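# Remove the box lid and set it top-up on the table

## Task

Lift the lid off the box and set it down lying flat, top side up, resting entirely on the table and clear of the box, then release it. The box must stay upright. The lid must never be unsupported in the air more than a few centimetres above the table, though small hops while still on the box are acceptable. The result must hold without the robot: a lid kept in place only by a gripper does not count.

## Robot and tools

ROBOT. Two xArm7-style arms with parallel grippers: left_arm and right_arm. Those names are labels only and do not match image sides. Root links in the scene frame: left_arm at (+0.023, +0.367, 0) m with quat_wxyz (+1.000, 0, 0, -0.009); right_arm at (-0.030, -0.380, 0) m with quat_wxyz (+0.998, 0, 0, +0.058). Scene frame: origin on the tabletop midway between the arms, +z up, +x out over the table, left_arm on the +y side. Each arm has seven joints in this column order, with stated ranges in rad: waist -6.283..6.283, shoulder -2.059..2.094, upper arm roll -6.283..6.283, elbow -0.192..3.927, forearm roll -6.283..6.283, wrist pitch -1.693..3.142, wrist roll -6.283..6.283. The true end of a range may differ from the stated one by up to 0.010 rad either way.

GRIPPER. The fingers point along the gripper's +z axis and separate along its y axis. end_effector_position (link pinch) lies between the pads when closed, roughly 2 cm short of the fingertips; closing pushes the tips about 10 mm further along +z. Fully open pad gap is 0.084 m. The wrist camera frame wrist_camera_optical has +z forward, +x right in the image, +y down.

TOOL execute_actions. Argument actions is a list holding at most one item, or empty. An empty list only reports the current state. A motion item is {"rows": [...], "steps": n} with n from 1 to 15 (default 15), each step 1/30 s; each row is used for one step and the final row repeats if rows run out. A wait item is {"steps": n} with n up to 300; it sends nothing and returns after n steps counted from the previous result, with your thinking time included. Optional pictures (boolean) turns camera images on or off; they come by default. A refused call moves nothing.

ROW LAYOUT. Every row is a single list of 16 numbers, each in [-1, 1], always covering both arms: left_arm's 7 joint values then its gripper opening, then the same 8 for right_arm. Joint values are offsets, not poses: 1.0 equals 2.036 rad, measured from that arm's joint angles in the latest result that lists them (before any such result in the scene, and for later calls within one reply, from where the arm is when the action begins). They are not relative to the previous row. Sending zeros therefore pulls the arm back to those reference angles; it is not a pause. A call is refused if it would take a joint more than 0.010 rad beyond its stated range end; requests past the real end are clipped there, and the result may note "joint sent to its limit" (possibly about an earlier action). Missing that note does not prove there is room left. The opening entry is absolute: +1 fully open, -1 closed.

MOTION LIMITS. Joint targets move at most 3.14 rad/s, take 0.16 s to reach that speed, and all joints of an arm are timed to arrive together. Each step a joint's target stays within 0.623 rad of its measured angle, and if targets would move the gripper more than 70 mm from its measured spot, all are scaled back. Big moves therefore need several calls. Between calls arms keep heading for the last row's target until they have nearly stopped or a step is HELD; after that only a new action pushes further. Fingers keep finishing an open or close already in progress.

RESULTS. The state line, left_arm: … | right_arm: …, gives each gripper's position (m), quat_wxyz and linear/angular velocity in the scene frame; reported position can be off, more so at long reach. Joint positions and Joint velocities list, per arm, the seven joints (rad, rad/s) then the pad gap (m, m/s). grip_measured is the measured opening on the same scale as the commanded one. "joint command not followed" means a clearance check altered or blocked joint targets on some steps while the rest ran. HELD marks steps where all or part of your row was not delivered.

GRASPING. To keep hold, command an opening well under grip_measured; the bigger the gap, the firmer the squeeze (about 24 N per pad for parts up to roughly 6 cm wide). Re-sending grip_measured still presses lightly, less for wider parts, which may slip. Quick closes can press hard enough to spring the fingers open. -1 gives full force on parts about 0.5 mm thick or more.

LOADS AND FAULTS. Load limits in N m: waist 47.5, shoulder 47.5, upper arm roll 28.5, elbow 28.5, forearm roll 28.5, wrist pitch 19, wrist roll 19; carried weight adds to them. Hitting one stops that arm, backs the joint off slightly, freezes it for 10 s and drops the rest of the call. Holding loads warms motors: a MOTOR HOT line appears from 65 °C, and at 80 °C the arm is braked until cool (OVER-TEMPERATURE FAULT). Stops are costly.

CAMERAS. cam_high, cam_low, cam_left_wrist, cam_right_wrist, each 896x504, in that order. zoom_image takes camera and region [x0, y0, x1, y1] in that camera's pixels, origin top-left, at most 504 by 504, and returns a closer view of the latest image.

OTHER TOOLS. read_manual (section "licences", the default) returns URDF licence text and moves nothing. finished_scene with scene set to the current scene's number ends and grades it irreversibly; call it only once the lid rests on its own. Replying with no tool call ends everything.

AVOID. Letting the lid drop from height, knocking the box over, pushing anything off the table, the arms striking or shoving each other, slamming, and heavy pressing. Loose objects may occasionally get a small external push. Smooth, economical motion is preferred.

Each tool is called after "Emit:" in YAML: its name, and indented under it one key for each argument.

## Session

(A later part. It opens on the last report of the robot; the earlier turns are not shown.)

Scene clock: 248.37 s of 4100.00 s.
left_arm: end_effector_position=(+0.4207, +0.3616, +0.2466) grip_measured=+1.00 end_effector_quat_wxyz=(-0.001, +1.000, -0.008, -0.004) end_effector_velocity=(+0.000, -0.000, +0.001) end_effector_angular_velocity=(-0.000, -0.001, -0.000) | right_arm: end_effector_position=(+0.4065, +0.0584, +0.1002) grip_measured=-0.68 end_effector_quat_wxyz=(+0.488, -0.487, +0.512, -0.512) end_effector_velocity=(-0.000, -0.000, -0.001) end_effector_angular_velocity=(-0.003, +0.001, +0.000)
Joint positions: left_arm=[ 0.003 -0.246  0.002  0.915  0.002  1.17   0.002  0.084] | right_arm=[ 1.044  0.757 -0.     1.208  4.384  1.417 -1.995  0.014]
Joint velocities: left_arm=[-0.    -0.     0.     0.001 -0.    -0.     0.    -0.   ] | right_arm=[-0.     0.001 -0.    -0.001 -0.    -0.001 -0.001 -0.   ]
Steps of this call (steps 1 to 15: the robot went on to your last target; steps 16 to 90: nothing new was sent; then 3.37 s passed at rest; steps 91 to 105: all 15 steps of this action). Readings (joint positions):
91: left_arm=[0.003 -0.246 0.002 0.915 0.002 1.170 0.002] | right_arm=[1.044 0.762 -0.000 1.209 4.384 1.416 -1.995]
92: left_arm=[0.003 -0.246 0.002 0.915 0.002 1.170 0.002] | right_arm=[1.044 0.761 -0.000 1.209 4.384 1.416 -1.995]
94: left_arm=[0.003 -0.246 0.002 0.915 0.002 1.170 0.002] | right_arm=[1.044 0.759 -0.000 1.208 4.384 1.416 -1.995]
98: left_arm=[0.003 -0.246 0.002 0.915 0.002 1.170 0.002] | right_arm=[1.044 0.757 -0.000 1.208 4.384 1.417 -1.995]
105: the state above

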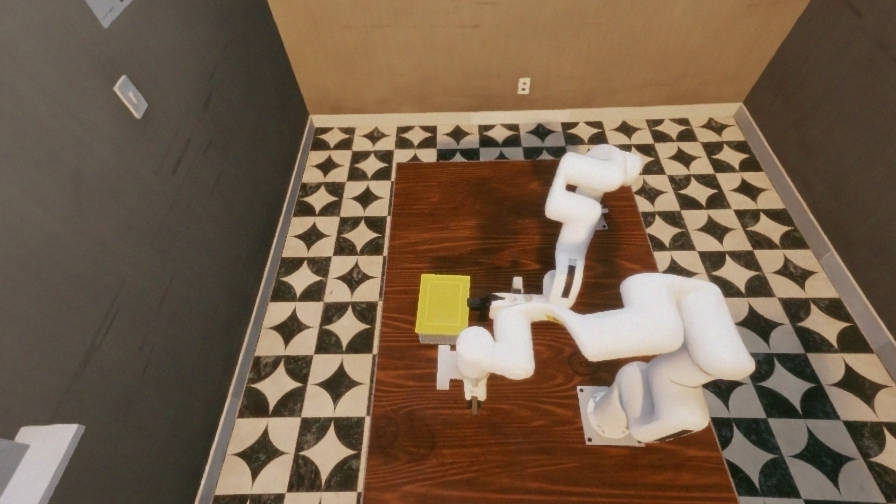

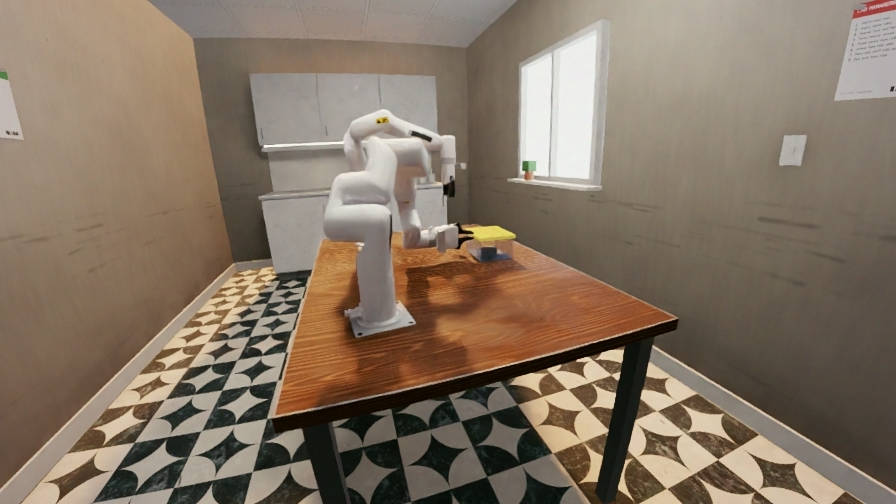

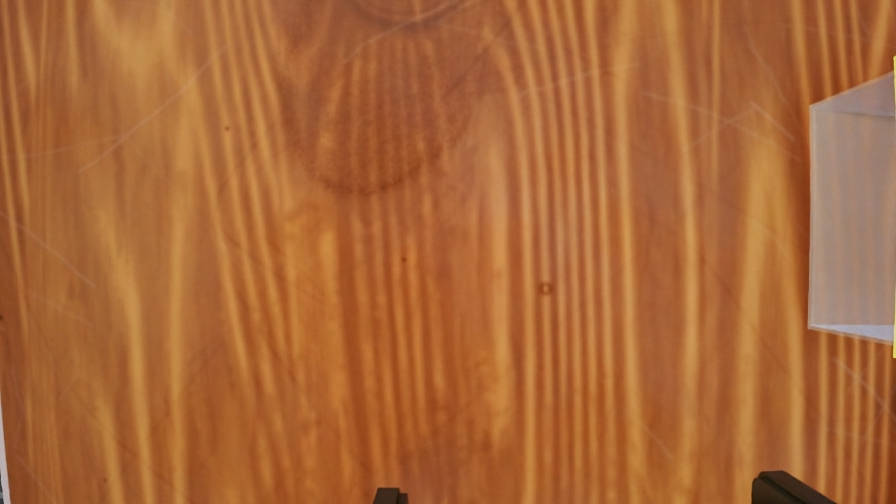

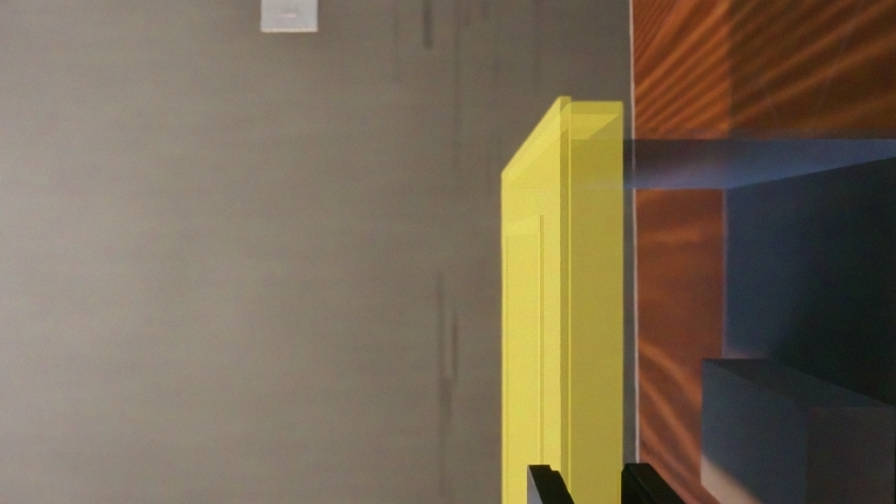

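Emit:
execute_actions:
  actions:
    - {"rows": [[0,0,0,0,0,0,0,1, 0,-0.002,0,-0.001,0,-0.0003,-0.001,-1],[0,0,0,0,0,0,0,1, 0,-0.004,0,-0.002,0,-0.0006,-0.002,-1],[0,0,0,0,0,0,0,1, 0,-0.006,0,-0.003,0.0002,-0.0009,-0.003,-1],[0,0,0,0,0,0,0,1, -0.0002,-0.008,0,-0.0042,0.0003,-0.0012,-0.004,-1],[0,0,0,0,0,0,0,1, -0.0003,-0.010,0,-0.0052,0.0004,-0.0015,-0.0048,-1],[0,0,0,0,0,0,0,1, -0.0004,-0.012,0,-0.0063,0.0004,-0.0019,-0.0058,-1],[0,0,0,0,0,0,0,1, -0.0004,-0.0145,0,-0.0075,0.0005,-0.0022,-0.0068,-1],[0,0,0,0,0,0,0,1, -0.0005,-0.0165,0,-0.0085,0.0006,-0.0025,-0.0077,-1]], "steps": 15}

Scene clock: 260.33 s of 4100.00 s.
left_arm: end_effector_position=(+0.4207, +0.3616, +0.2466) grip_measured=+1.00 end_effector_quat_wxyz=(-0.001, +1.000, -0.008, -0.004) end_effector_velocity=(-0.001, -0.000, -0.000) end_effector_angular_velocity=(-0.000, +0.001, -0.001) | right_arm: end_effector_position=(+0.4054, +0.0582, +0.1113) grip_measured=-0.68 end_effector_quat_wxyz=(+0.487, -0.488, +0.512, -0.512) end_effector_velocity=(+0.001, -0.001, +0.001) end_effector_angular_velocity=(-0.003, -0.003, -0.000)
Joint positions: left_arm=[ 0.003 -0.246  0.002  0.915  0.002  1.17   0.002  0.084] | right_arm=[ 1.044  0.725  0.001  1.19   4.386  1.411 -2.011  0.014]
Joint velocities: left_arm=[-0.    -0.002  0.    -0.002 -0.     0.001  0.001 -0.   ] | right_arm=[-0.    -0.002 -0.002 -0.003 -0.002  0.001 -0.001  0.   ]
Steps of this call (steps 1 to 15: the robot went on to your last target; steps 16 to 90: nothing new was sent; then 8.47 s passed at rest; steps 91 to 105: all 15 steps of this action). Readings (joint positions):
91: left_arm=[0.003 -0.246 0.002 0.915 0.002 1.170 0.002] | right_arm=[1.044 0.758 0.000 1.208 4.384 1.416 -1.995]
92: left_arm=[0.003 -0.246 0.002 0.915 0.002 1.170 0.002] | right_arm=[1.044 0.757 0.000 1.207 4.384 1.416 -1.996]
94: left_arm=[0.003 -0.246 0.002 0.915 0.002 1.170 0.002] | right_arm=[1.044 0.753 0.000 1.204 4.384 1.415 -1.998]
98: left_arm=[0.003 -0.246 0.002 0.915 0.002 1.170 0.002] | right_arm=[1.044 0.739 0.001 1.195 4.386 1.411 -2.005]
105: the state above

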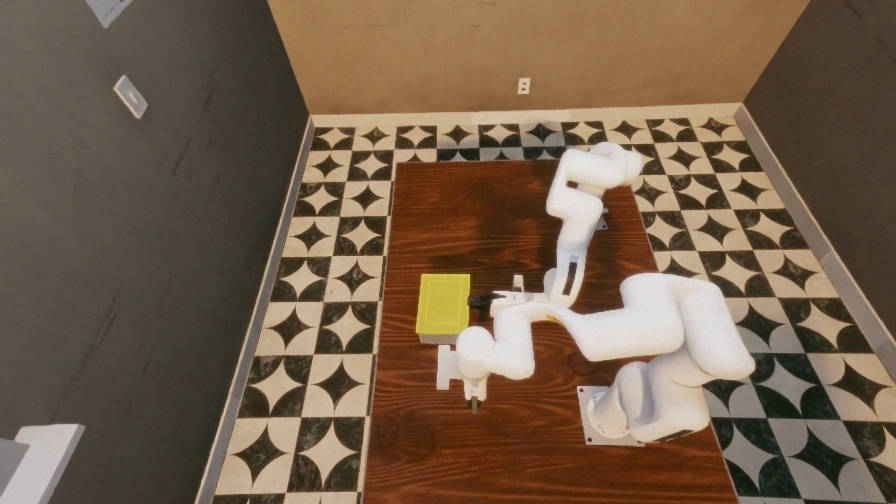

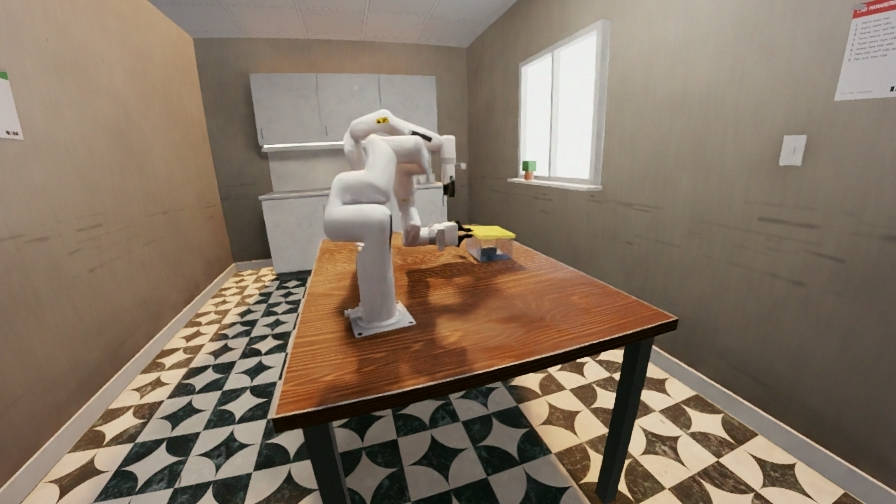

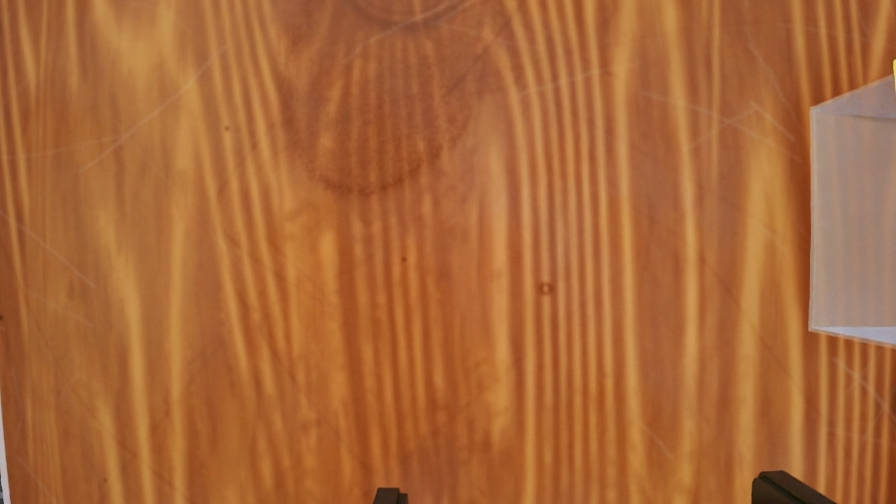

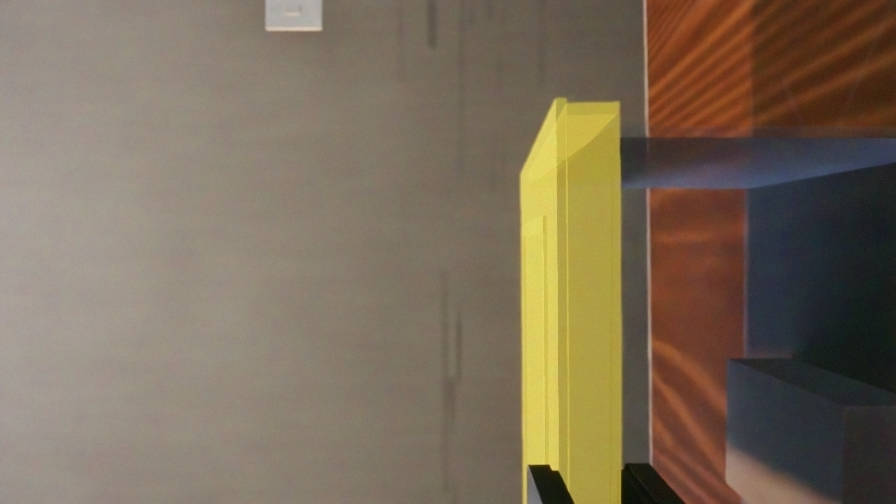

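Emit:
execute_actions:
  actions:
    - {"rows": [[0,0,0,0,0,0,0,1, -0.001,-0.0051,0,-0.0011,0.0027,-0.0074,-0.0045,-1],[0,0,0,0,0,0,0,1, -0.002,-0.0101,0,-0.0022,0.0053,-0.0147,-0.009,-1],[0,0,0,0,0,0,0,1, -0.0033,-0.0152,0,-0.0033,0.008,-0.0221,-0.0135,-1],[0,0,0,0,0,0,0,1, -0.0046,-0.0202,0,-0.0045,0.0106,-0.0295,-0.0179,-1],[0,0,0,0,0,0,0,1, -0.006,-0.0253,0,-0.0056,0.0133,-0.0368,-0.0224,-1],[0,0,0,0,0,0,0,1, -0.0075,-0.0304,0,-0.0067,0.0159,-0.0442,-0.0269,-1],[0,0,0,0,0,0,0,1, -0.0092,-0.0354,0,-0.0078,0.0186,-0.0516,-0.0314,-1],[0,0,0,0,0,0,0,1, -0.011,-0.0405,0,-0.0089,0.0212,-0.0589,-0.0359,-1],[0,0,0,0,0,0,0,1, -0.0128,-0.0455,0,-0.01,0.0239,-0.0663,-0.0404,-1],[0,0,0,0,0,0,0,1, -0.0147,-0.0506,0,-0.0111,0.0265,-0.0737,-0.0449,-1],[0,0,0,0,0,0,0,1, -0.0167,-0.0557,0,-0.0122,0.0292,-0.081,-0.0494,-1],[0,0,0,0,0,0,0,1, -0.0188,-0.0607,0,-0.0134,0.0318,-0.0884,-0.0538,-1],[0,0,0,0,0,0,0,1, -0.021,-0.0658,0,-0.0145,0.0345,-0.0958,-0.0583,-1],[0,0,0,0,0,0,0,1, -0.0232,-0.0708,0,-0.0156,0.0371,-0.1031,-0.0628,-1],[0,0,0,0,0,0,0,1, -0.0255,-0.0759,0,-0.0167,0.0398,-0.1105,-0.0673,-1]], "steps": 15}
  pictures: false

Emit:
execute_actions:
  actions:
    - {"steps": 12}

Scene clock: 320.73 s of 4100.00 s.
left_arm: end_effector_position=(+0.4207, +0.3616, +0.2466) grip_measured=+1.00 end_effector_quat_wxyz=(-0.001, +1.000, -0.008, -0.004) end_effector_velocity=(-0.000, +0.000, -0.000) end_effector_angular_velocity=(+0.001, +0.001, -0.000) | right_arm: end_effector_position=(+0.4095, +0.0592, +0.1284) grip_measured=-0.68 end_effector_quat_wxyz=(+0.450, -0.522, +0.549, -0.473) end_effector_velocity=(+0.012, -0.007, +0.040) end_effector_angular_velocity=(+0.028, +0.378, +0.012)
Joint positions: left_arm=[ 0.003 -0.246  0.002  0.915  0.002  1.17   0.002  0.084] | right_arm=[ 1.007  0.604  0.001  1.165  4.448  1.237 -2.117  0.014]
Joint velocities: left_arm=[ 0.     0.    -0.    -0.001  0.001 -0.    -0.     0.   ] | right_arm=[-0.126 -0.302  0.004 -0.073  0.161 -0.452 -0.273  0.   ]
Steps of this call (steps 1 to 15: the robot went on to your last target; steps 16 to 90: nothing new was sent; then 56.90 s passed at rest; steps 91 to 105: all 15 steps of this action). Readings (joint positions):
91: left_arm=[0.003 -0.246 0.002 0.915 0.002 1.170 0.002] | right_arm=[1.043 0.723 -0.000 1.191 4.385 1.412 -2.011]
92: left_arm=[0.003 -0.246 0.002 0.915 0.002 1.170 0.002] | right_arm=[1.043 0.722 -0.000 1.190 4.386 1.409 -2.013]
94: left_arm=[0.003 -0.246 0.002 0.915 0.002 1.170 0.002] | right_arm=[1.041 0.712 -0.000 1.188 4.392 1.393 -2.022]
98: left_arm=[0.003 -0.246 0.002 0.915 0.002 1.170 0.002] | right_arm=[1.032 0.675 0.000 1.180 4.411 1.342 -2.054]
105: the state above

Scene clock: 321.13 s of 4100.00 s.
left_arm: end_effector_position=(+0.4207, +0.3616, +0.2466) grip_measured=+1.00 end_effector_quat_wxyz=(-0.001, +1.000, -0.008, -0.004) end_effector_velocity=(+0.000, +0.000, +0.001) end_effector_angular_velocity=(+0.000, -0.002, +0.002) | right_arm: end_effector_position=(+0.4107, +0.0580, +0.1325) grip_measured=-0.68 end_effector_quat_wxyz=(+0.439, -0.532, +0.558, -0.461) end_effector_velocity=(+0.000, +0.000, +0.001) end_effector_angular_velocity=(+0.003, +0.000, -0.001)
Joint positions: left_arm=[ 0.003 -0.246  0.002  0.915  0.002  1.17   0.002  0.084] | right_arm=[ 0.992  0.571  0.001  1.156  4.466  1.186 -2.148  0.014]
Joint velocities: left_arm=[ 0.    -0.001  0.     0.002  0.     0.    -0.002 -0.   ] | right_arm=[-0.001 -0.002 -0.     0.002  0.001 -0.001 -0.001  0.   ]
Steps of this call (steps 1 to 12: the robot went on to your last target). Readings (joint positions):
1: left_arm=[0.003 -0.246 0.002 0.915 0.002 1.170 0.002] | right_arm=[1.002 0.594 0.001 1.162 4.453 1.222 -2.126]
2: left_arm=[0.003 -0.246 0.002 0.915 0.002 1.170 0.002] | right_arm=[0.998 0.585 0.001 1.160 4.458 1.209 -2.134]
4: left_arm=[0.003 -0.246 0.002 0.915 0.002 1.170 0.002] | right_arm=[0.993 0.573 0.000 1.159 4.464 1.194 -2.143]
8: left_arm=[0.003 -0.246 0.002 0.915 0.002 1.170 0.002] | right_arm=[0.992 0.571 0.001 1.156 4.466 1.187 -2.147]
12: the state above

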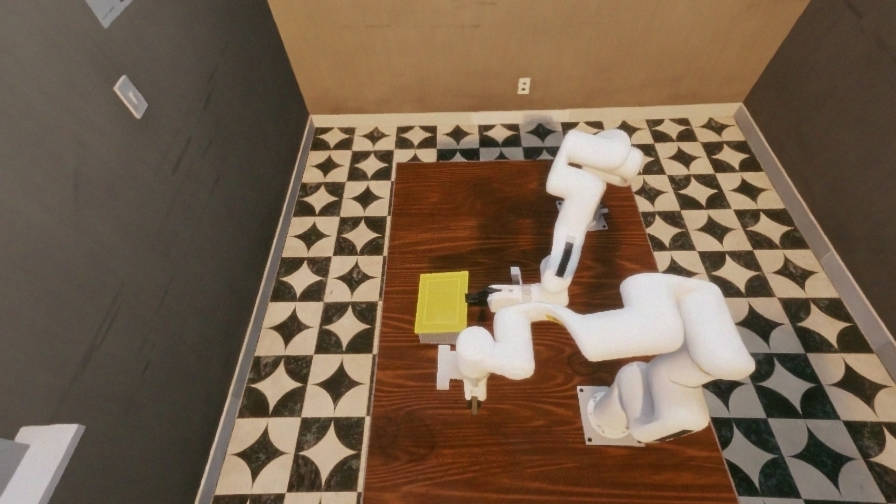

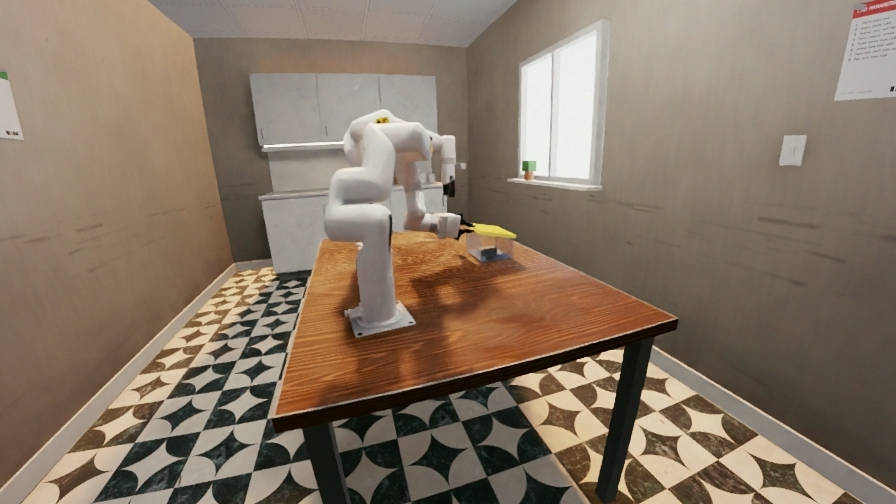

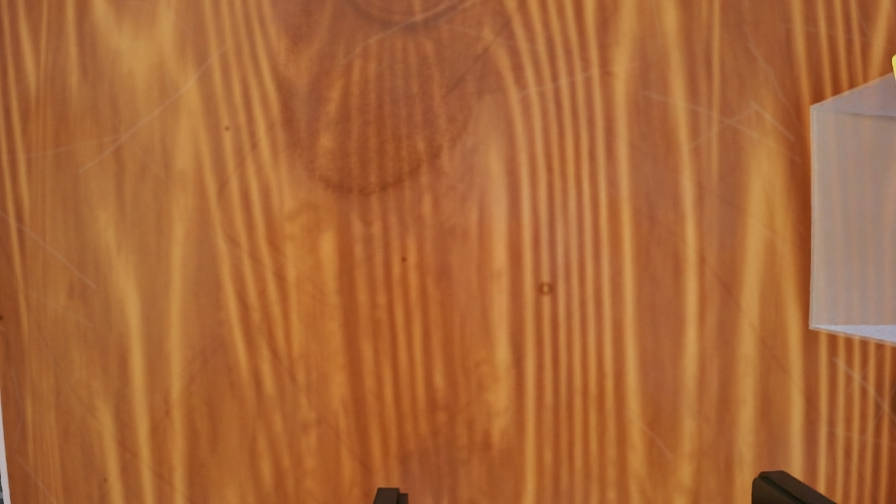

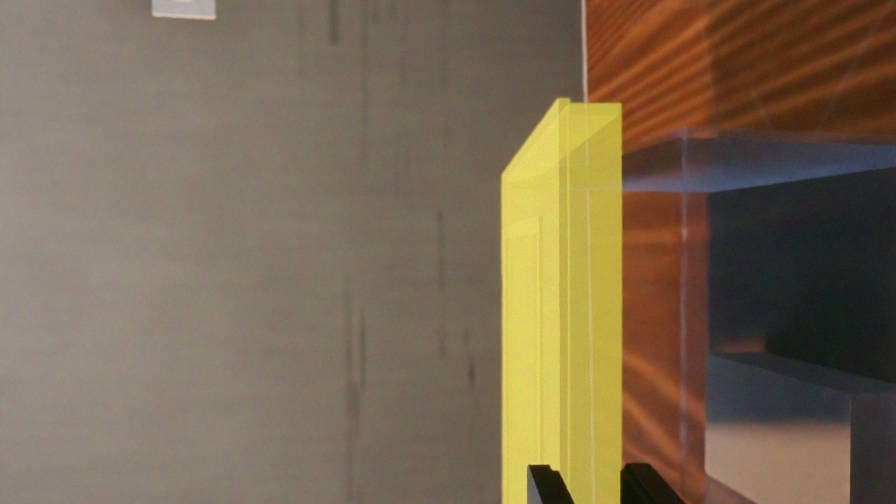

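Emit:
execute_actions:
  actions:
    - {"rows": [[0,0,0,0,0,0,0,1, -0.002,0.0007,0,0.0014,-0.0017,-0.0011,-0.0005,-1],[0,0,0,0,0,0,0,1, -0.004,0.0014,0,0.0027,-0.0034,-0.0022,-0.0009,-1],[0,0,0,0,0,0,0,1, -0.004,0.0014,0,0.0027,-0.0034,-0.0022,-0.0009,-1],[0,0,0,0,0,0,0,1, -0.004,0.0014,0,0.0027,-0.0034,-0.0022,-0.0009,-1],[0,0,0,0,0,0,0,1, -0.004,-0.0017,0,0.002,-0.0024,-0.0028,-0.0034,-1],[0,0,0,0,0,0,0,1, -0.0042,-0.0048,0,0.0012,-0.0013,-0.0035,-0.0058,-1],[0,0,0,0,0,0,0,1, -0.0043,-0.0079,0,0.0005,-0.0003,-0.0041,-0.0083,-1],[0,0,0,0,0,0,0,1, -0.0043,-0.011,0,-0.0002,0.0007,-0.0048,-0.0108,-1],[0,0,0,0,0,0,0,1, -0.0044,-0.0141,0,-0.001,0.0017,-0.0054,-0.0132,-1],[0,0,0,0,0,0,0,1, -0.0045,-0.0172,0,-0.0017,0.0028,-0.0061,-0.0157,-1],[0,0,0,0,0,0,0,1, -0.0046,-0.0203,0,-0.0025,0.0038,-0.0067,-0.0181,-1],[0,0,0,0,0,0,0,1, -0.0047,-0.0234,0,-0.0032,0.0048,-0.0074,-0.0206,-1],[0,0,0,0,0,0,0,1, -0.0047,-0.0265,0,-0.0039,0.0059,-0.008,-0.0231,-1],[0,0,0,0,0,0,0,1, -0.0048,-0.0296,0,-0.0047,0.0069,-0.0087,-0.0255,-1],[0,0,0,0,0,0,0,1, -0.0049,-0.0327,0,-0.0054,0.0079,-0.0093,-0.028,-1]], "steps": 15}
  pictures: false

Emit:
execute_actions:
  actions:
    - {"steps": 12}

Scene clock: 345.17 s of 4100.00 s.
left_arm: end_effector_position=(+0.4207, +0.3616, +0.2466) grip_measured=+1.00 end_effector_quat_wxyz=(-0.001, +1.000, -0.008, -0.004) end_effector_velocity=(-0.000, +0.000, -0.001) end_effector_angular_velocity=(+0.001, +0.001, -0.001) | right_arm: end_effector_position=(+0.4145, +0.0577, +0.1536) grip_measured=-0.68 end_effector_quat_wxyz=(+0.439, -0.532, +0.559, -0.461) end_effector_velocity=(+0.000, -0.001, +0.081) end_effector_angular_velocity=(+0.007, +0.002, -0.007)
Joint positions: left_arm=[ 0.003 -0.246  0.002  0.915  0.002  1.17   0.002  0.084] | right_arm=[ 0.982  0.524  0.001  1.15   4.476  1.171 -2.189  0.014]
Joint velocities: left_arm=[ 0.     0.001 -0.    -0.     0.001  0.     0.001 -0.   ] | right_arm=[-0.005 -0.189 -0.001 -0.042  0.061 -0.037 -0.148  0.   ]
Steps of this call (steps 1 to 30: the robot went on to your last target; steps 31 to 90: nothing new was sent; then 20.53 s passed at rest; steps 91 to 105: all 15 steps of this action). Readings (joint positions):
91: left_arm=[0.003 -0.246 0.002 0.915 0.002 1.170 0.002] | right_arm=[0.992 0.570 0.001 1.156 4.467 1.186 -2.148]
92: left_arm=[0.003 -0.246 0.002 0.915 0.002 1.170 0.002] | right_arm=[0.991 0.570 0.001 1.157 4.466 1.185 -2.148]
94: left_arm=[0.003 -0.246 0.002 0.915 0.002 1.170 0.002] | right_arm=[0.988 0.572 0.002 1.159 4.463 1.183 -2.149]
98: left_arm=[0.003 -0.246 0.002 0.915 0.002 1.170 0.002] | right_arm=[0.984 0.566 0.001 1.158 4.463 1.180 -2.156]
105: the state above

Scene clock: 345.57 s of 4100.00 s.
left_arm: end_effector_position=(+0.4207, +0.3616, +0.2466) grip_measured=+1.00 end_effector_quat_wxyz=(-0.001, +1.000, -0.008, -0.004) end_effector_velocity=(-0.000, +0.000, -0.000) end_effector_angular_velocity=(-0.000, +0.001, -0.000) | right_arm: end_effector_position=(+0.4144, +0.0573, +0.1616) grip_measured=-0.68 end_effector_quat_wxyz=(+0.439, -0.532, +0.559, -0.461) end_effector_velocity=(+0.001, +0.000, +0.003) end_effector_angular_velocity=(+0.004, -0.003, -0.001)
Joint positions: left_arm=[ 0.003 -0.246  0.002  0.915  0.002  1.17   0.002  0.084] | right_arm=[ 0.982  0.505  0.001  1.145  4.483  1.167 -2.205  0.014]
Joint velocities: left_arm=[ 0.    -0.     0.    -0.001 -0.     0.     0.001 -0.   ] | right_arm=[-0.    -0.004 -0.001  0.002 -0.     0.001 -0.001 -0.   ]
Steps of this call (steps 1 to 12: the robot went on to your last target). Readings (joint positions):
1: left_arm=[0.003 -0.246 0.002 0.915 0.002 1.170 0.002] | right_arm=[0.982 0.518 0.001 1.148 4.478 1.170 -2.194]
2: left_arm=[0.003 -0.246 0.002 0.915 0.002 1.170 0.002] | right_arm=[0.982 0.512 0.001 1.147 4.480 1.169 -2.198]
4: left_arm=[0.003 -0.246 0.002 0.915 0.002 1.170 0.002] | right_arm=[0.982 0.506 0.001 1.146 4.482 1.168 -2.202]
8: left_arm=[0.003 -0.246 0.002 0.915 0.002 1.170 0.002] | right_arm=[0.982 0.505 0.001 1.145 4.482 1.167 -2.204]
12: the state above

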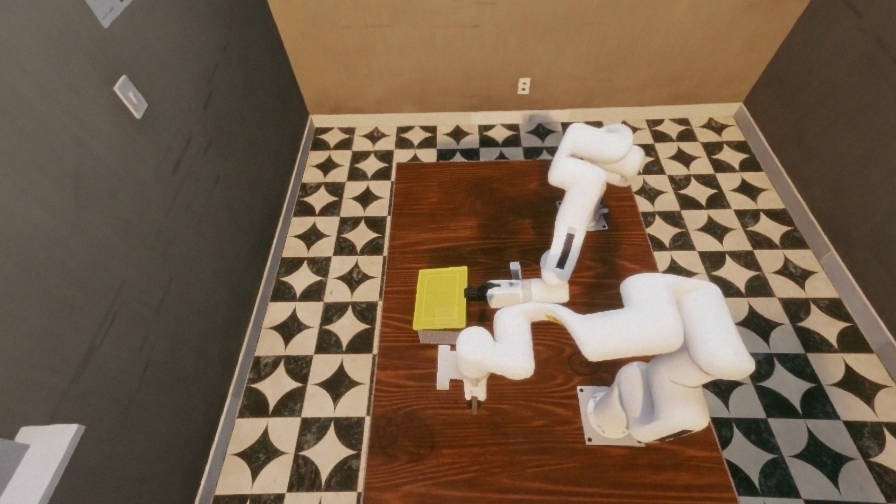

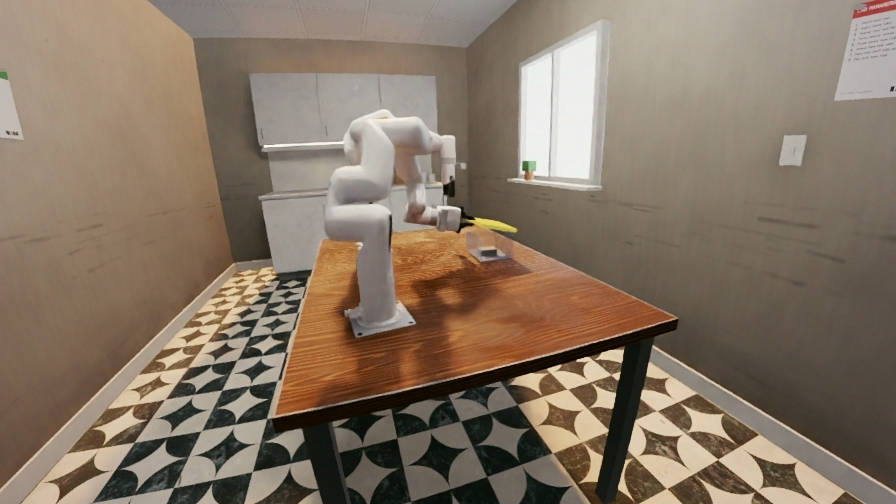

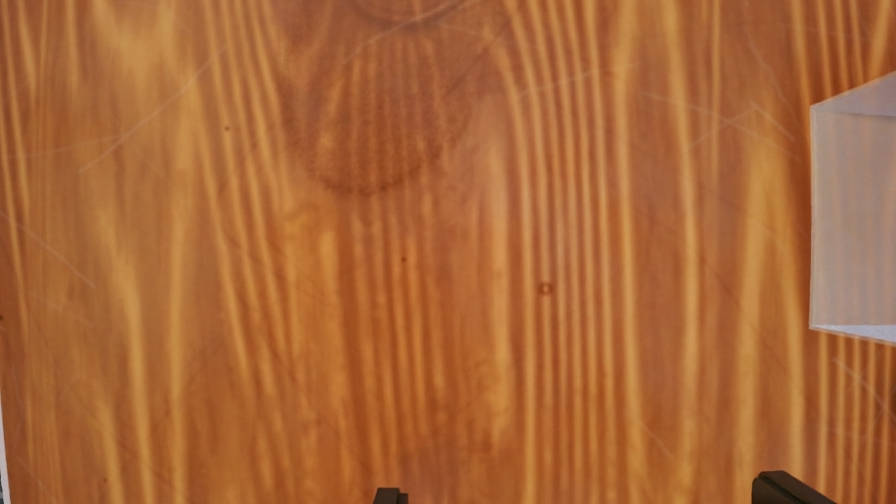

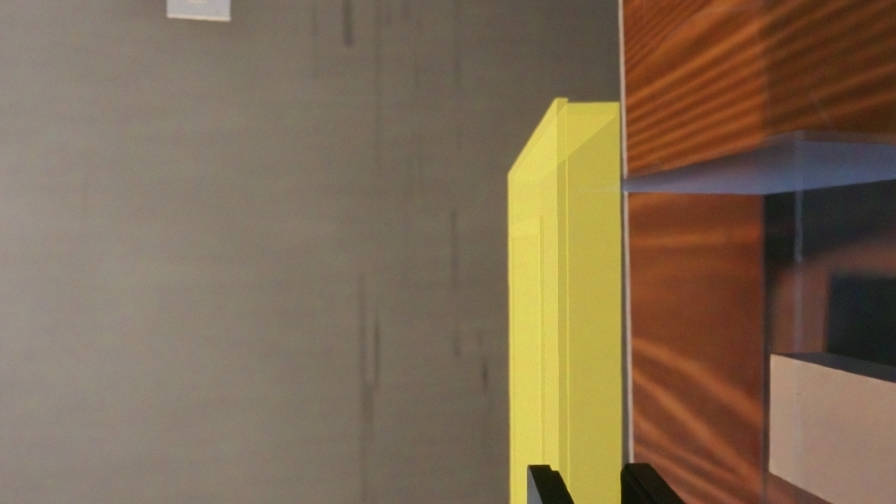

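Emit:
execute_actions:
  actions:
    - {"rows": [[0,0,0,0,0,0,0,1,-0.0012,-0.002,0,-0.0027,-0.0022,-0.0006,0.0013,-1],[0,0,0,0,0,0,0,1,-0.0035,-0.0059,0,-0.0082,-0.0066,-0.0017,0.0038,-1],[0,0,0,0,0,0,0,1,-0.007,-0.0117,0,-0.0164,-0.0133,-0.0034,0.0077,-1],[0,0,0,0,0,0,0,1,-0.0117,-0.0195,0,-0.0274,-0.0221,-0.0057,0.0128,-1],[0,0,0,0,0,0,0,1,-0.0176,-0.0293,0,-0.0411,-0.0332,-0.0086,0.0192,-1],[0,0,0,0,0,0,0,1,-0.0247,-0.041,0,-0.0575,-0.0464,-0.012,0.0268,-1],[0,0,0,0,0,0,0,1,-0.0329,-0.0546,0,-0.0767,-0.0619,-0.016,0.0358,-1],[0,0,0,0,0,0,0,1,-0.0423,-0.0702,0,-0.0986,-0.0796,-0.0205,0.046,-1],[0,0,0,0,0,0,0,1,-0.0528,-0.0878,0,-0.1233,-0.0995,-0.0257,0.0575,-1],[0,0,0,0,0,0,0,1,-0.0634,-0.1053,0,-0.148,-0.1193,-0.0308,0.069,-1],[0,0,0,0,0,0,0,1,-0.074,-0.1229,0,-0.1726,-0.1392,-0.0359,0.0805,-1],[0,0,0,0,0,0,0,1,-0.0845,-0.1404,0,-0.1973,-0.1591,-0.041,0.0919,-1],[0,0,0,0,0,0,0,1,-0.0951,-0.158,0,-0.2219,-0.179,-0.0462,0.1034,-1],[0,0,0,0,0,0,0,1,-0.1062,-0.1765,0,-0.248,-0.2,-0.0516,0.1156,-1],[0,0,0,0,0,0,0,1,-0.1174,-0.195,0,-0.274,-0.221,-0.057,0.1277,-1]], "steps": 15}
  pictures: false

Emit:
execute_actions:
  actions:
    - {"rows": [[0,0,0,0,0,0,0,1,-0.0606,-0.0714,0,-0.0973,-0.1054,-0.0212,0.0545,-1],[0,0,0,0,0,0,0,1,-0.0862,-0.0843,0,-0.1126,-0.1448,-0.0254,0.0711,-1],[0,0,0,0,0,0,0,1,-0.1118,-0.0972,0,-0.1279,-0.1842,-0.0296,0.0876,-1],[0,0,0,0,0,0,0,1,-0.1374,-0.1101,0,-0.1432,-0.2235,-0.0338,0.1041,-1],[0,0,0,0,0,0,0,1,-0.163,-0.123,0,-0.1585,-0.2629,-0.038,0.1207,-1],[0,0,0,0,0,0,0,1,-0.1886,-0.1359,0,-0.1738,-0.3023,-0.0422,0.1372,-1],[0,0,0,0,0,0,0,1,-0.2142,-0.1488,0,-0.1891,-0.3417,-0.0464,0.1537,-1],[0,0,0,0,0,0,0,1,-0.2369,-0.1603,0,-0.2027,-0.3767,-0.0502,0.1684,-1],[0,0,0,0,0,0,0,1,-0.2568,-0.1704,0,-0.2146,-0.4073,-0.0534,0.1813,-1],[0,0,0,0,0,0,0,1,-0.2739,-0.179,0,-0.2248,-0.4336,-0.0562,0.1923,-1],[0,0,0,0,0,0,0,1,-0.2881,-0.1861,0,-0.2333,-0.4555,-0.0586,0.2015,-1],[0,0,0,0,0,0,0,1,-0.2995,-0.1919,0,-0.2401,-0.473,-0.0604,0.2088,-1],[0,0,0,0,0,0,0,1,-0.308,-0.1962,0,-0.2452,-0.4861,-0.0618,0.2144,-1],[0,0,0,0,0,0,0,1,-0.3151,-0.1997,0,-0.2495,-0.497,-0.063,0.2189,-1],[0,0,0,0,0,0,0,1,-0.3194,-0.2019,0,-0.252,-0.5036,-0.0637,0.2217,-1]], "steps": 15}
  pictures: false

Emit:
execute_actions:
  actions:
    - {"steps": 12}

Scene clock: 409.27 s of 4100.00 s.
left_arm: end_effector_position=(+0.4207, +0.3616, +0.2466) grip_measured=+1.00 end_effector_quat_wxyz=(-0.001, +1.000, -0.008, -0.004) end_effector_velocity=(+0.000, -0.000, +0.001) end_effector_angular_velocity=(+0.000, -0.003, -0.001) | right_arm: end_effector_position=(+0.4201, -0.0385, +0.1741) grip_measured=-0.68 end_effector_quat_wxyz=(-0.465, +0.551, -0.530, +0.446) end_effector_velocity=(-0.060, -0.396, -0.008) end_effector_angular_velocity=(-0.018, +0.051, +0.376)
Joint positions: left_arm=[ 0.003 -0.246  0.002  0.915  0.002  1.17   0.002  0.084] | right_arm=[ 0.831  0.255 -0.001  0.794  4.2    1.095 -2.041  0.014]
Joint velocities: left_arm=[-0.    -0.002 -0.     0.     0.     0.     0.001  0.   ] | right_arm=[-0.611 -1.008 -0.008 -1.416 -1.136 -0.291  0.654 -0.   ]
Steps of this call (steps 1 to 30: the robot went on to your last target; steps 31 to 90: nothing new was sent; then 60.20 s passed at rest; steps 91 to 105: all 15 steps of this action). Readings (joint positions):
91: left_arm=[0.003 -0.246 0.002 0.915 0.002 1.170 0.002] | right_arm=[0.982 0.504 0.001 1.145 4.482 1.167 -2.205]
92: left_arm=[0.003 -0.246 0.002 0.915 0.002 1.170 0.002] | right_arm=[0.981 0.503 0.001 1.144 4.481 1.167 -2.204]
94: left_arm=[0.003 -0.246 0.002 0.915 0.002 1.170 0.002] | right_arm=[0.978 0.497 0.002 1.134 4.473 1.164 -2.199]
98: left_arm=[0.003 -0.246 0.002 0.915 0.002 1.170 0.002] | right_arm=[0.949 0.449 0.003 1.067 4.419 1.150 -2.168]
105: the state above

Scene clock: 409.77 s of 4100.00 s.
left_arm: end_effector_position=(+0.4207, +0.3616, +0.2466) grip_measured=+1.00 end_effector_quat_wxyz=(-0.001, +1.000, -0.008, -0.004) end_effector_velocity=(-0.000, -0.000, -0.001) end_effector_angular_velocity=(-0.000, +0.002, +0.001) | right_arm: end_effector_position=(+0.4226, -0.2226, +0.1775) grip_measured=-0.68 end_effector_quat_wxyz=(-0.512, +0.594, -0.469, +0.406) end_effector_velocity=(-0.104, -0.327, -0.060) end_effector_angular_velocity=(-0.079, +0.163, +0.329)
Joint positions: left_arm=[ 0.003 -0.246  0.002  0.915  0.002  1.17   0.002  0.084] | right_arm=[ 0.296 -0.097 -0.002  0.352  3.354  0.984 -1.666  0.014]
Joint velocities: left_arm=[-0.     0.001 -0.    -0.    -0.     0.    -0.001  0.   ] | right_arm=[-1.148 -0.584 -0.011 -0.707 -1.75  -0.192  0.733  0.   ]
Steps of this call (steps 1 to 15: all 15 steps of this action). Readings (joint positions):
1: left_arm=[0.003 -0.246 0.002 0.915 0.002 1.170 0.002] | right_arm=[0.810 0.221 -0.001 0.747 4.162 1.085 -2.019]
2: left_arm=[0.003 -0.246 0.002 0.915 0.002 1.170 0.002] | right_arm=[0.788 0.188 -0.000 0.701 4.121 1.075 -1.997]
4: left_arm=[0.003 -0.246 0.002 0.915 0.002 1.170 0.002] | right_arm=[0.733 0.136 0.002 0.629 4.027 1.058 -1.951]
8: left_arm=[0.003 -0.246 0.002 0.915 0.002 1.170 0.002] | right_arm=[0.583 0.050 -0.001 0.528 3.795 1.032 -1.851]
15: the state above

Scene clock: 410.17 s of 4100.00 s.
left_arm: end_effector_position=(+0.4207, +0.3616, +0.2466) grip_measured=+1.00 end_effector_quat_wxyz=(-0.001, +1.000, -0.008, -0.004) end_effector_velocity=(-0.001, +0.000, -0.001) end_effector_angular_velocity=(+0.001, +0.002, -0.002) | right_arm: end_effector_position=(+0.4091, -0.2516, +0.1705) grip_measured=-0.68 end_effector_quat_wxyz=(-0.513, +0.609, -0.461, +0.392) end_effector_velocity=(-0.001, -0.006, -0.003) end_effector_angular_velocity=(-0.001, +0.007, -0.009)
Joint positions: left_arm=[ 0.003 -0.246  0.002  0.915  0.002  1.17   0.002  0.084] | right_arm=[ 0.182 -0.156  0.001  0.283  3.176  0.965 -1.59   0.014]
Joint velocities: left_arm=[ 0.     0.001 -0.    -0.002  0.001 -0.     0.002  0.   ] | right_arm=[-0.007 -0.002 -0.007 -0.008 -0.006 -0.001  0.002 -0.   ]
Steps of this call (steps 1 to 12: the robot went on to your last target). Readings (joint positions):
1: left_arm=[0.003 -0.246 0.002 0.915 0.002 1.170 0.002] | right_arm=[0.260 -0.116 -0.002 0.330 3.299 0.978 -1.643]
2: left_arm=[0.003 -0.246 0.002 0.915 0.002 1.170 0.002] | right_arm=[0.230 -0.131 -0.002 0.311 3.253 0.973 -1.623]
4: left_arm=[0.003 -0.246 0.002 0.915 0.002 1.170 0.002] | right_arm=[0.194 -0.149 -0.002 0.288 3.198 0.967 -1.600]
8: left_arm=[0.003 -0.246 0.002 0.915 0.002 1.170 0.002] | right_arm=[0.183 -0.155 0.001 0.283 3.177 0.965 -1.591]
12: the state above

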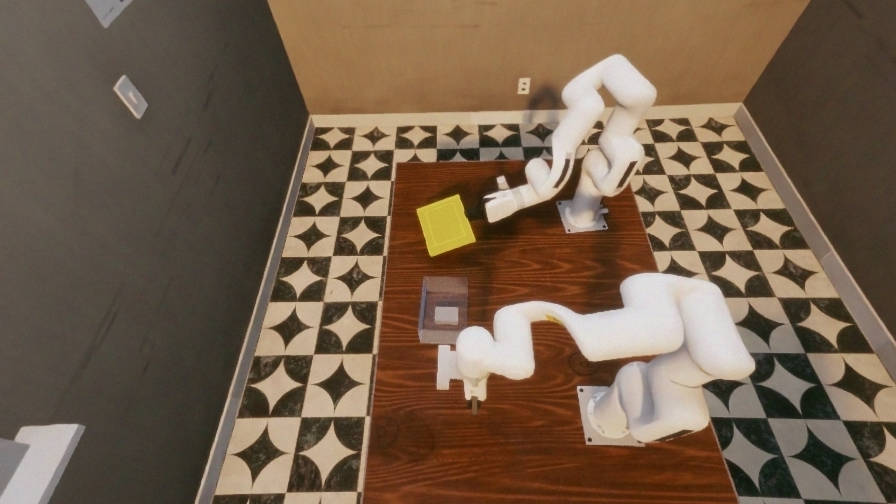

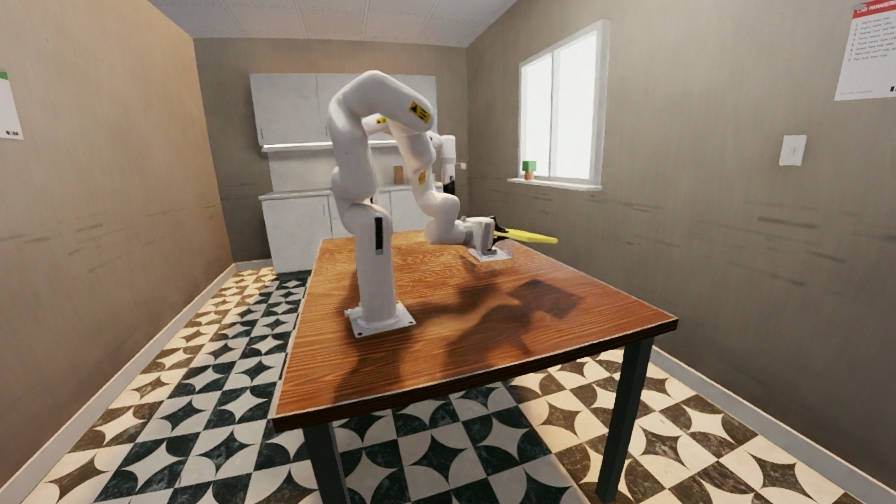

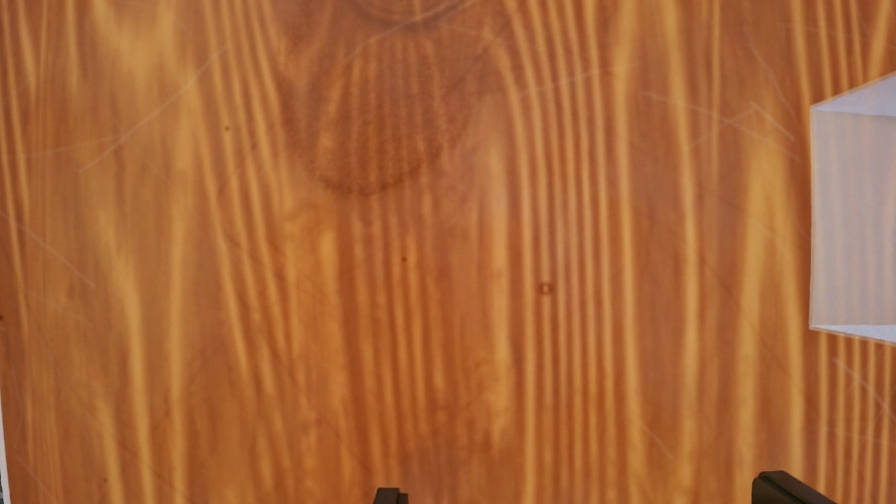

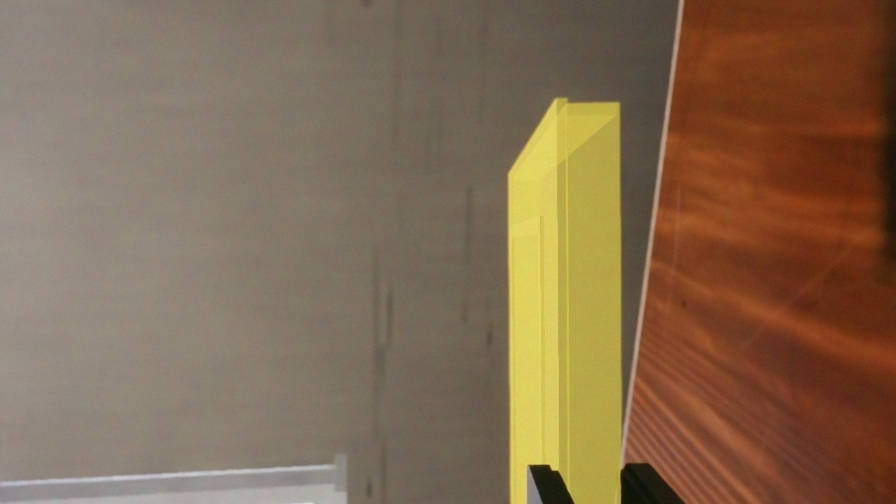

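Emit:
execute_actions:
  actions:
    - {"rows": [[0,0,0,0,0,0,0,1,-0.0002,0.0044,0,0.0007,-0.0005,0.0011,0.0003,-1],[0,0,0,0,0,0,0,1,-0.0007,0.0133,0,0.002,-0.0015,0.0032,0.0008,-1],[0,0,0,0,0,0,0,1,-0.0014,0.0251,0,0.0038,-0.0028,0.006,0.0016,-1],[0,0,0,0,0,0,0,1,-0.0022,0.0384,0,0.0057,-0.0043,0.0092,0.0024,-1],[0,0,0,0,0,0,0,1,-0.0029,0.0517,0,0.0077,-0.0058,0.0124,0.0033,-1],[0,0,0,0,0,0,0,1,-0.0037,0.0649,0,0.0097,-0.0073,0.0156,0.0041,-1],[0,0,0,0,0,0,0,1,-0.0044,0.0782,0,0.0117,-0.0089,0.0188,0.0049,-1],[0,0,0,0,0,0,0,1,-0.0051,0.0915,0,0.0137,-0.0104,0.0219,0.0058,-1],[0,0,0,0,0,0,0,1,-0.0058,0.1033,0,0.0155,-0.0117,0.0248,0.0065,-1],[0,0,0,0,0,0,0,1,-0.0064,0.1137,0,0.017,-0.0129,0.0273,0.0072,-1],[0,0,0,0,0,0,0,1,-0.0069,0.1225,0,0.0183,-0.0139,0.0294,0.0077,-1],[0,0,0,0,0,0,0,1,-0.0073,0.1299,0,0.0194,-0.0147,0.0312,0.0082,-1],[0,0,0,0,0,0,0,1,-0.0076,0.1358,0,0.0203,-0.0154,0.0326,0.0086,-1],[0,0,0,0,0,0,0,1,-0.008,0.1402,0,0.021,-0.016,0.0336,0.009,-1],[0,0,0,0,0,0,0,1,-0.0083,0.1432,0,0.0214,-0.0167,0.0343,0.0093,-1]], "steps": 15}
  pictures: false

Emit:
execute_actions:
  actions:
    - {"steps": 10}

Scene clock: 433.93 s of 4100.00 s.
left_arm: end_effector_position=(+0.4207, +0.3616, +0.2466) grip_measured=+1.00 end_effector_quat_wxyz=(-0.001, +1.000, -0.008, -0.004) end_effector_velocity=(+0.000, -0.000, -0.001) end_effector_angular_velocity=(+0.000, +0.001, +0.000) | right_arm: end_effector_position=(+0.3988, -0.2565, +0.0842) grip_measured=-0.68 end_effector_quat_wxyz=(-0.466, +0.649, -0.488, +0.352) end_effector_velocity=(-0.034, -0.013, -0.159) end_effector_angular_velocity=(-0.063, +0.280, +0.016)
Joint positions: left_arm=[ 0.003 -0.246  0.002  0.915  0.002  1.17   0.002  0.084] | right_arm=[ 0.168  0.098  0.001  0.319  3.147  1.025 -1.574  0.014]
Joint velocities: left_arm=[ 0.     0.002 -0.     0.     0.     0.    -0.001 -0.   ] | right_arm=[-0.028  0.465  0.001  0.069 -0.055  0.11   0.032  0.   ]
Steps of this call (steps 1 to 30: the robot went on to your last target; steps 31 to 90: nothing new was sent; then 20.27 s passed at rest; steps 91 to 105: all 15 steps of this action). Readings (joint positions):
91: left_arm=[0.003 -0.246 0.002 0.915 0.002 1.170 0.002] | right_arm=[0.181 -0.156 -0.001 0.282 3.175 0.965 -1.590]
92: left_arm=[0.003 -0.246 0.002 0.915 0.002 1.170 0.002] | right_arm=[0.181 -0.155 -0.000 0.282 3.175 0.965 -1.590]
94: left_arm=[0.003 -0.246 0.002 0.915 0.002 1.170 0.002] | right_arm=[0.181 -0.140 0.000 0.286 3.173 0.970 -1.589]
98: left_arm=[0.003 -0.246 0.002 0.915 0.002 1.170 0.002] | right_arm=[0.177 -0.062 0.001 0.297 3.165 0.988 -1.584]
105: the state above

Scene clock: 434.27 s of 4100.00 s.
left_arm: end_effector_position=(+0.4207, +0.3616, +0.2466) grip_measured=+1.00 end_effector_quat_wxyz=(-0.001, +1.000, -0.008, -0.004) end_effector_velocity=(-0.000, -0.000, -0.000) end_effector_angular_velocity=(-0.001, +0.001, +0.001) | right_arm: end_effector_position=(+0.3968, -0.2573, +0.0725) grip_measured=-0.68 end_effector_quat_wxyz=(-0.460, +0.654, -0.491, +0.346) end_effector_velocity=(-0.001, -0.000, -0.002) end_effector_angular_velocity=(-0.001, +0.004, +0.000)
Joint positions: left_arm=[ 0.003 -0.246  0.002  0.915  0.002  1.17   0.002  0.084] | right_arm=[ 0.165  0.135  0.001  0.326  3.142  1.035 -1.572  0.014]
Joint velocities: left_arm=[-0.     0.001  0.001 -0.    -0.001  0.    -0.     0.   ] | right_arm=[-0.     0.005  0.    -0.    -0.     0.     0.     0.   ]
Steps of this call (steps 1 to 10: the robot went on to your last target). Readings (joint positions):
1: left_arm=[0.003 -0.246 0.002 0.915 0.002 1.170 0.002] | right_arm=[0.167 0.112 0.001 0.322 3.145 1.029 -1.573]
2: left_arm=[0.003 -0.246 0.002 0.915 0.002 1.170 0.002] | right_arm=[0.166 0.122 0.001 0.323 3.144 1.031 -1.573]
4: left_arm=[0.003 -0.246 0.002 0.915 0.002 1.170 0.002] | right_arm=[0.166 0.132 0.001 0.325 3.142 1.033 -1.572]
8: left_arm=[0.003 -0.246 0.002 0.915 0.002 1.170 0.002] | right_arm=[0.165 0.134 0.001 0.326 3.142 1.035 -1.572]
10: the state above

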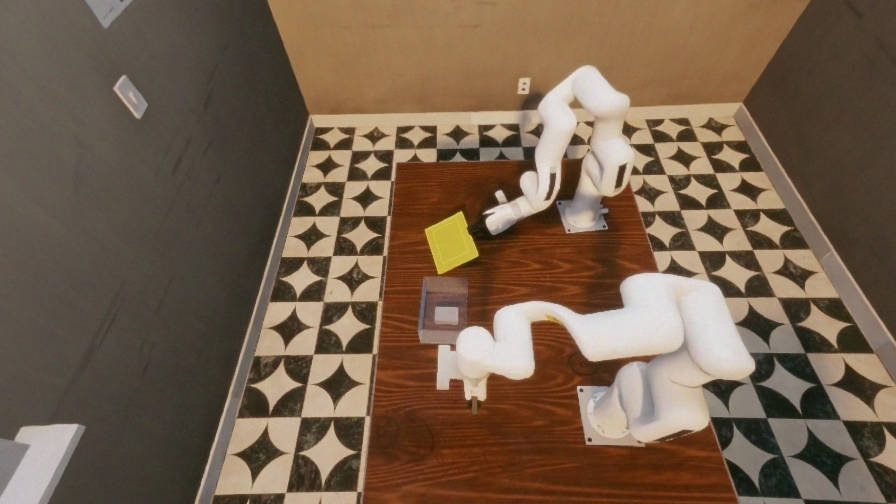

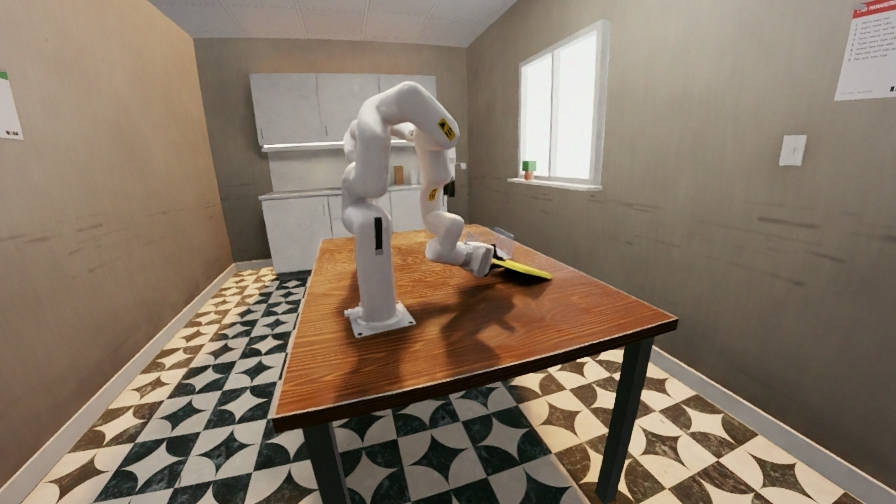

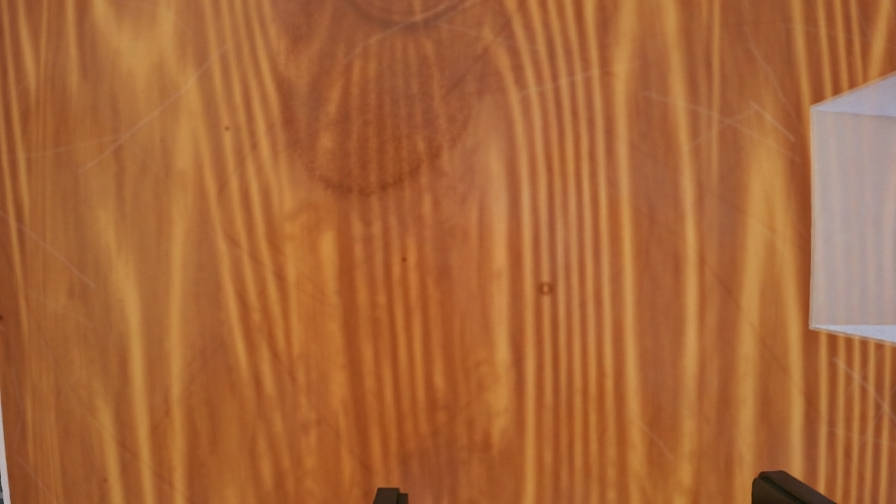

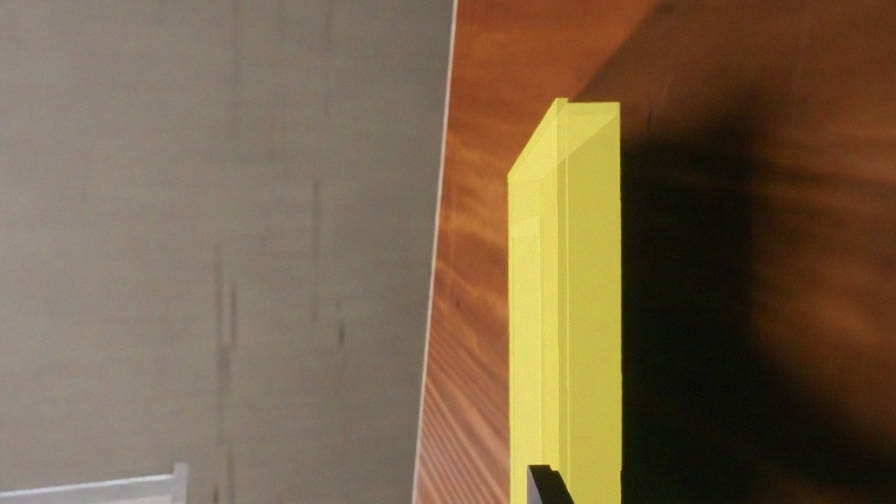

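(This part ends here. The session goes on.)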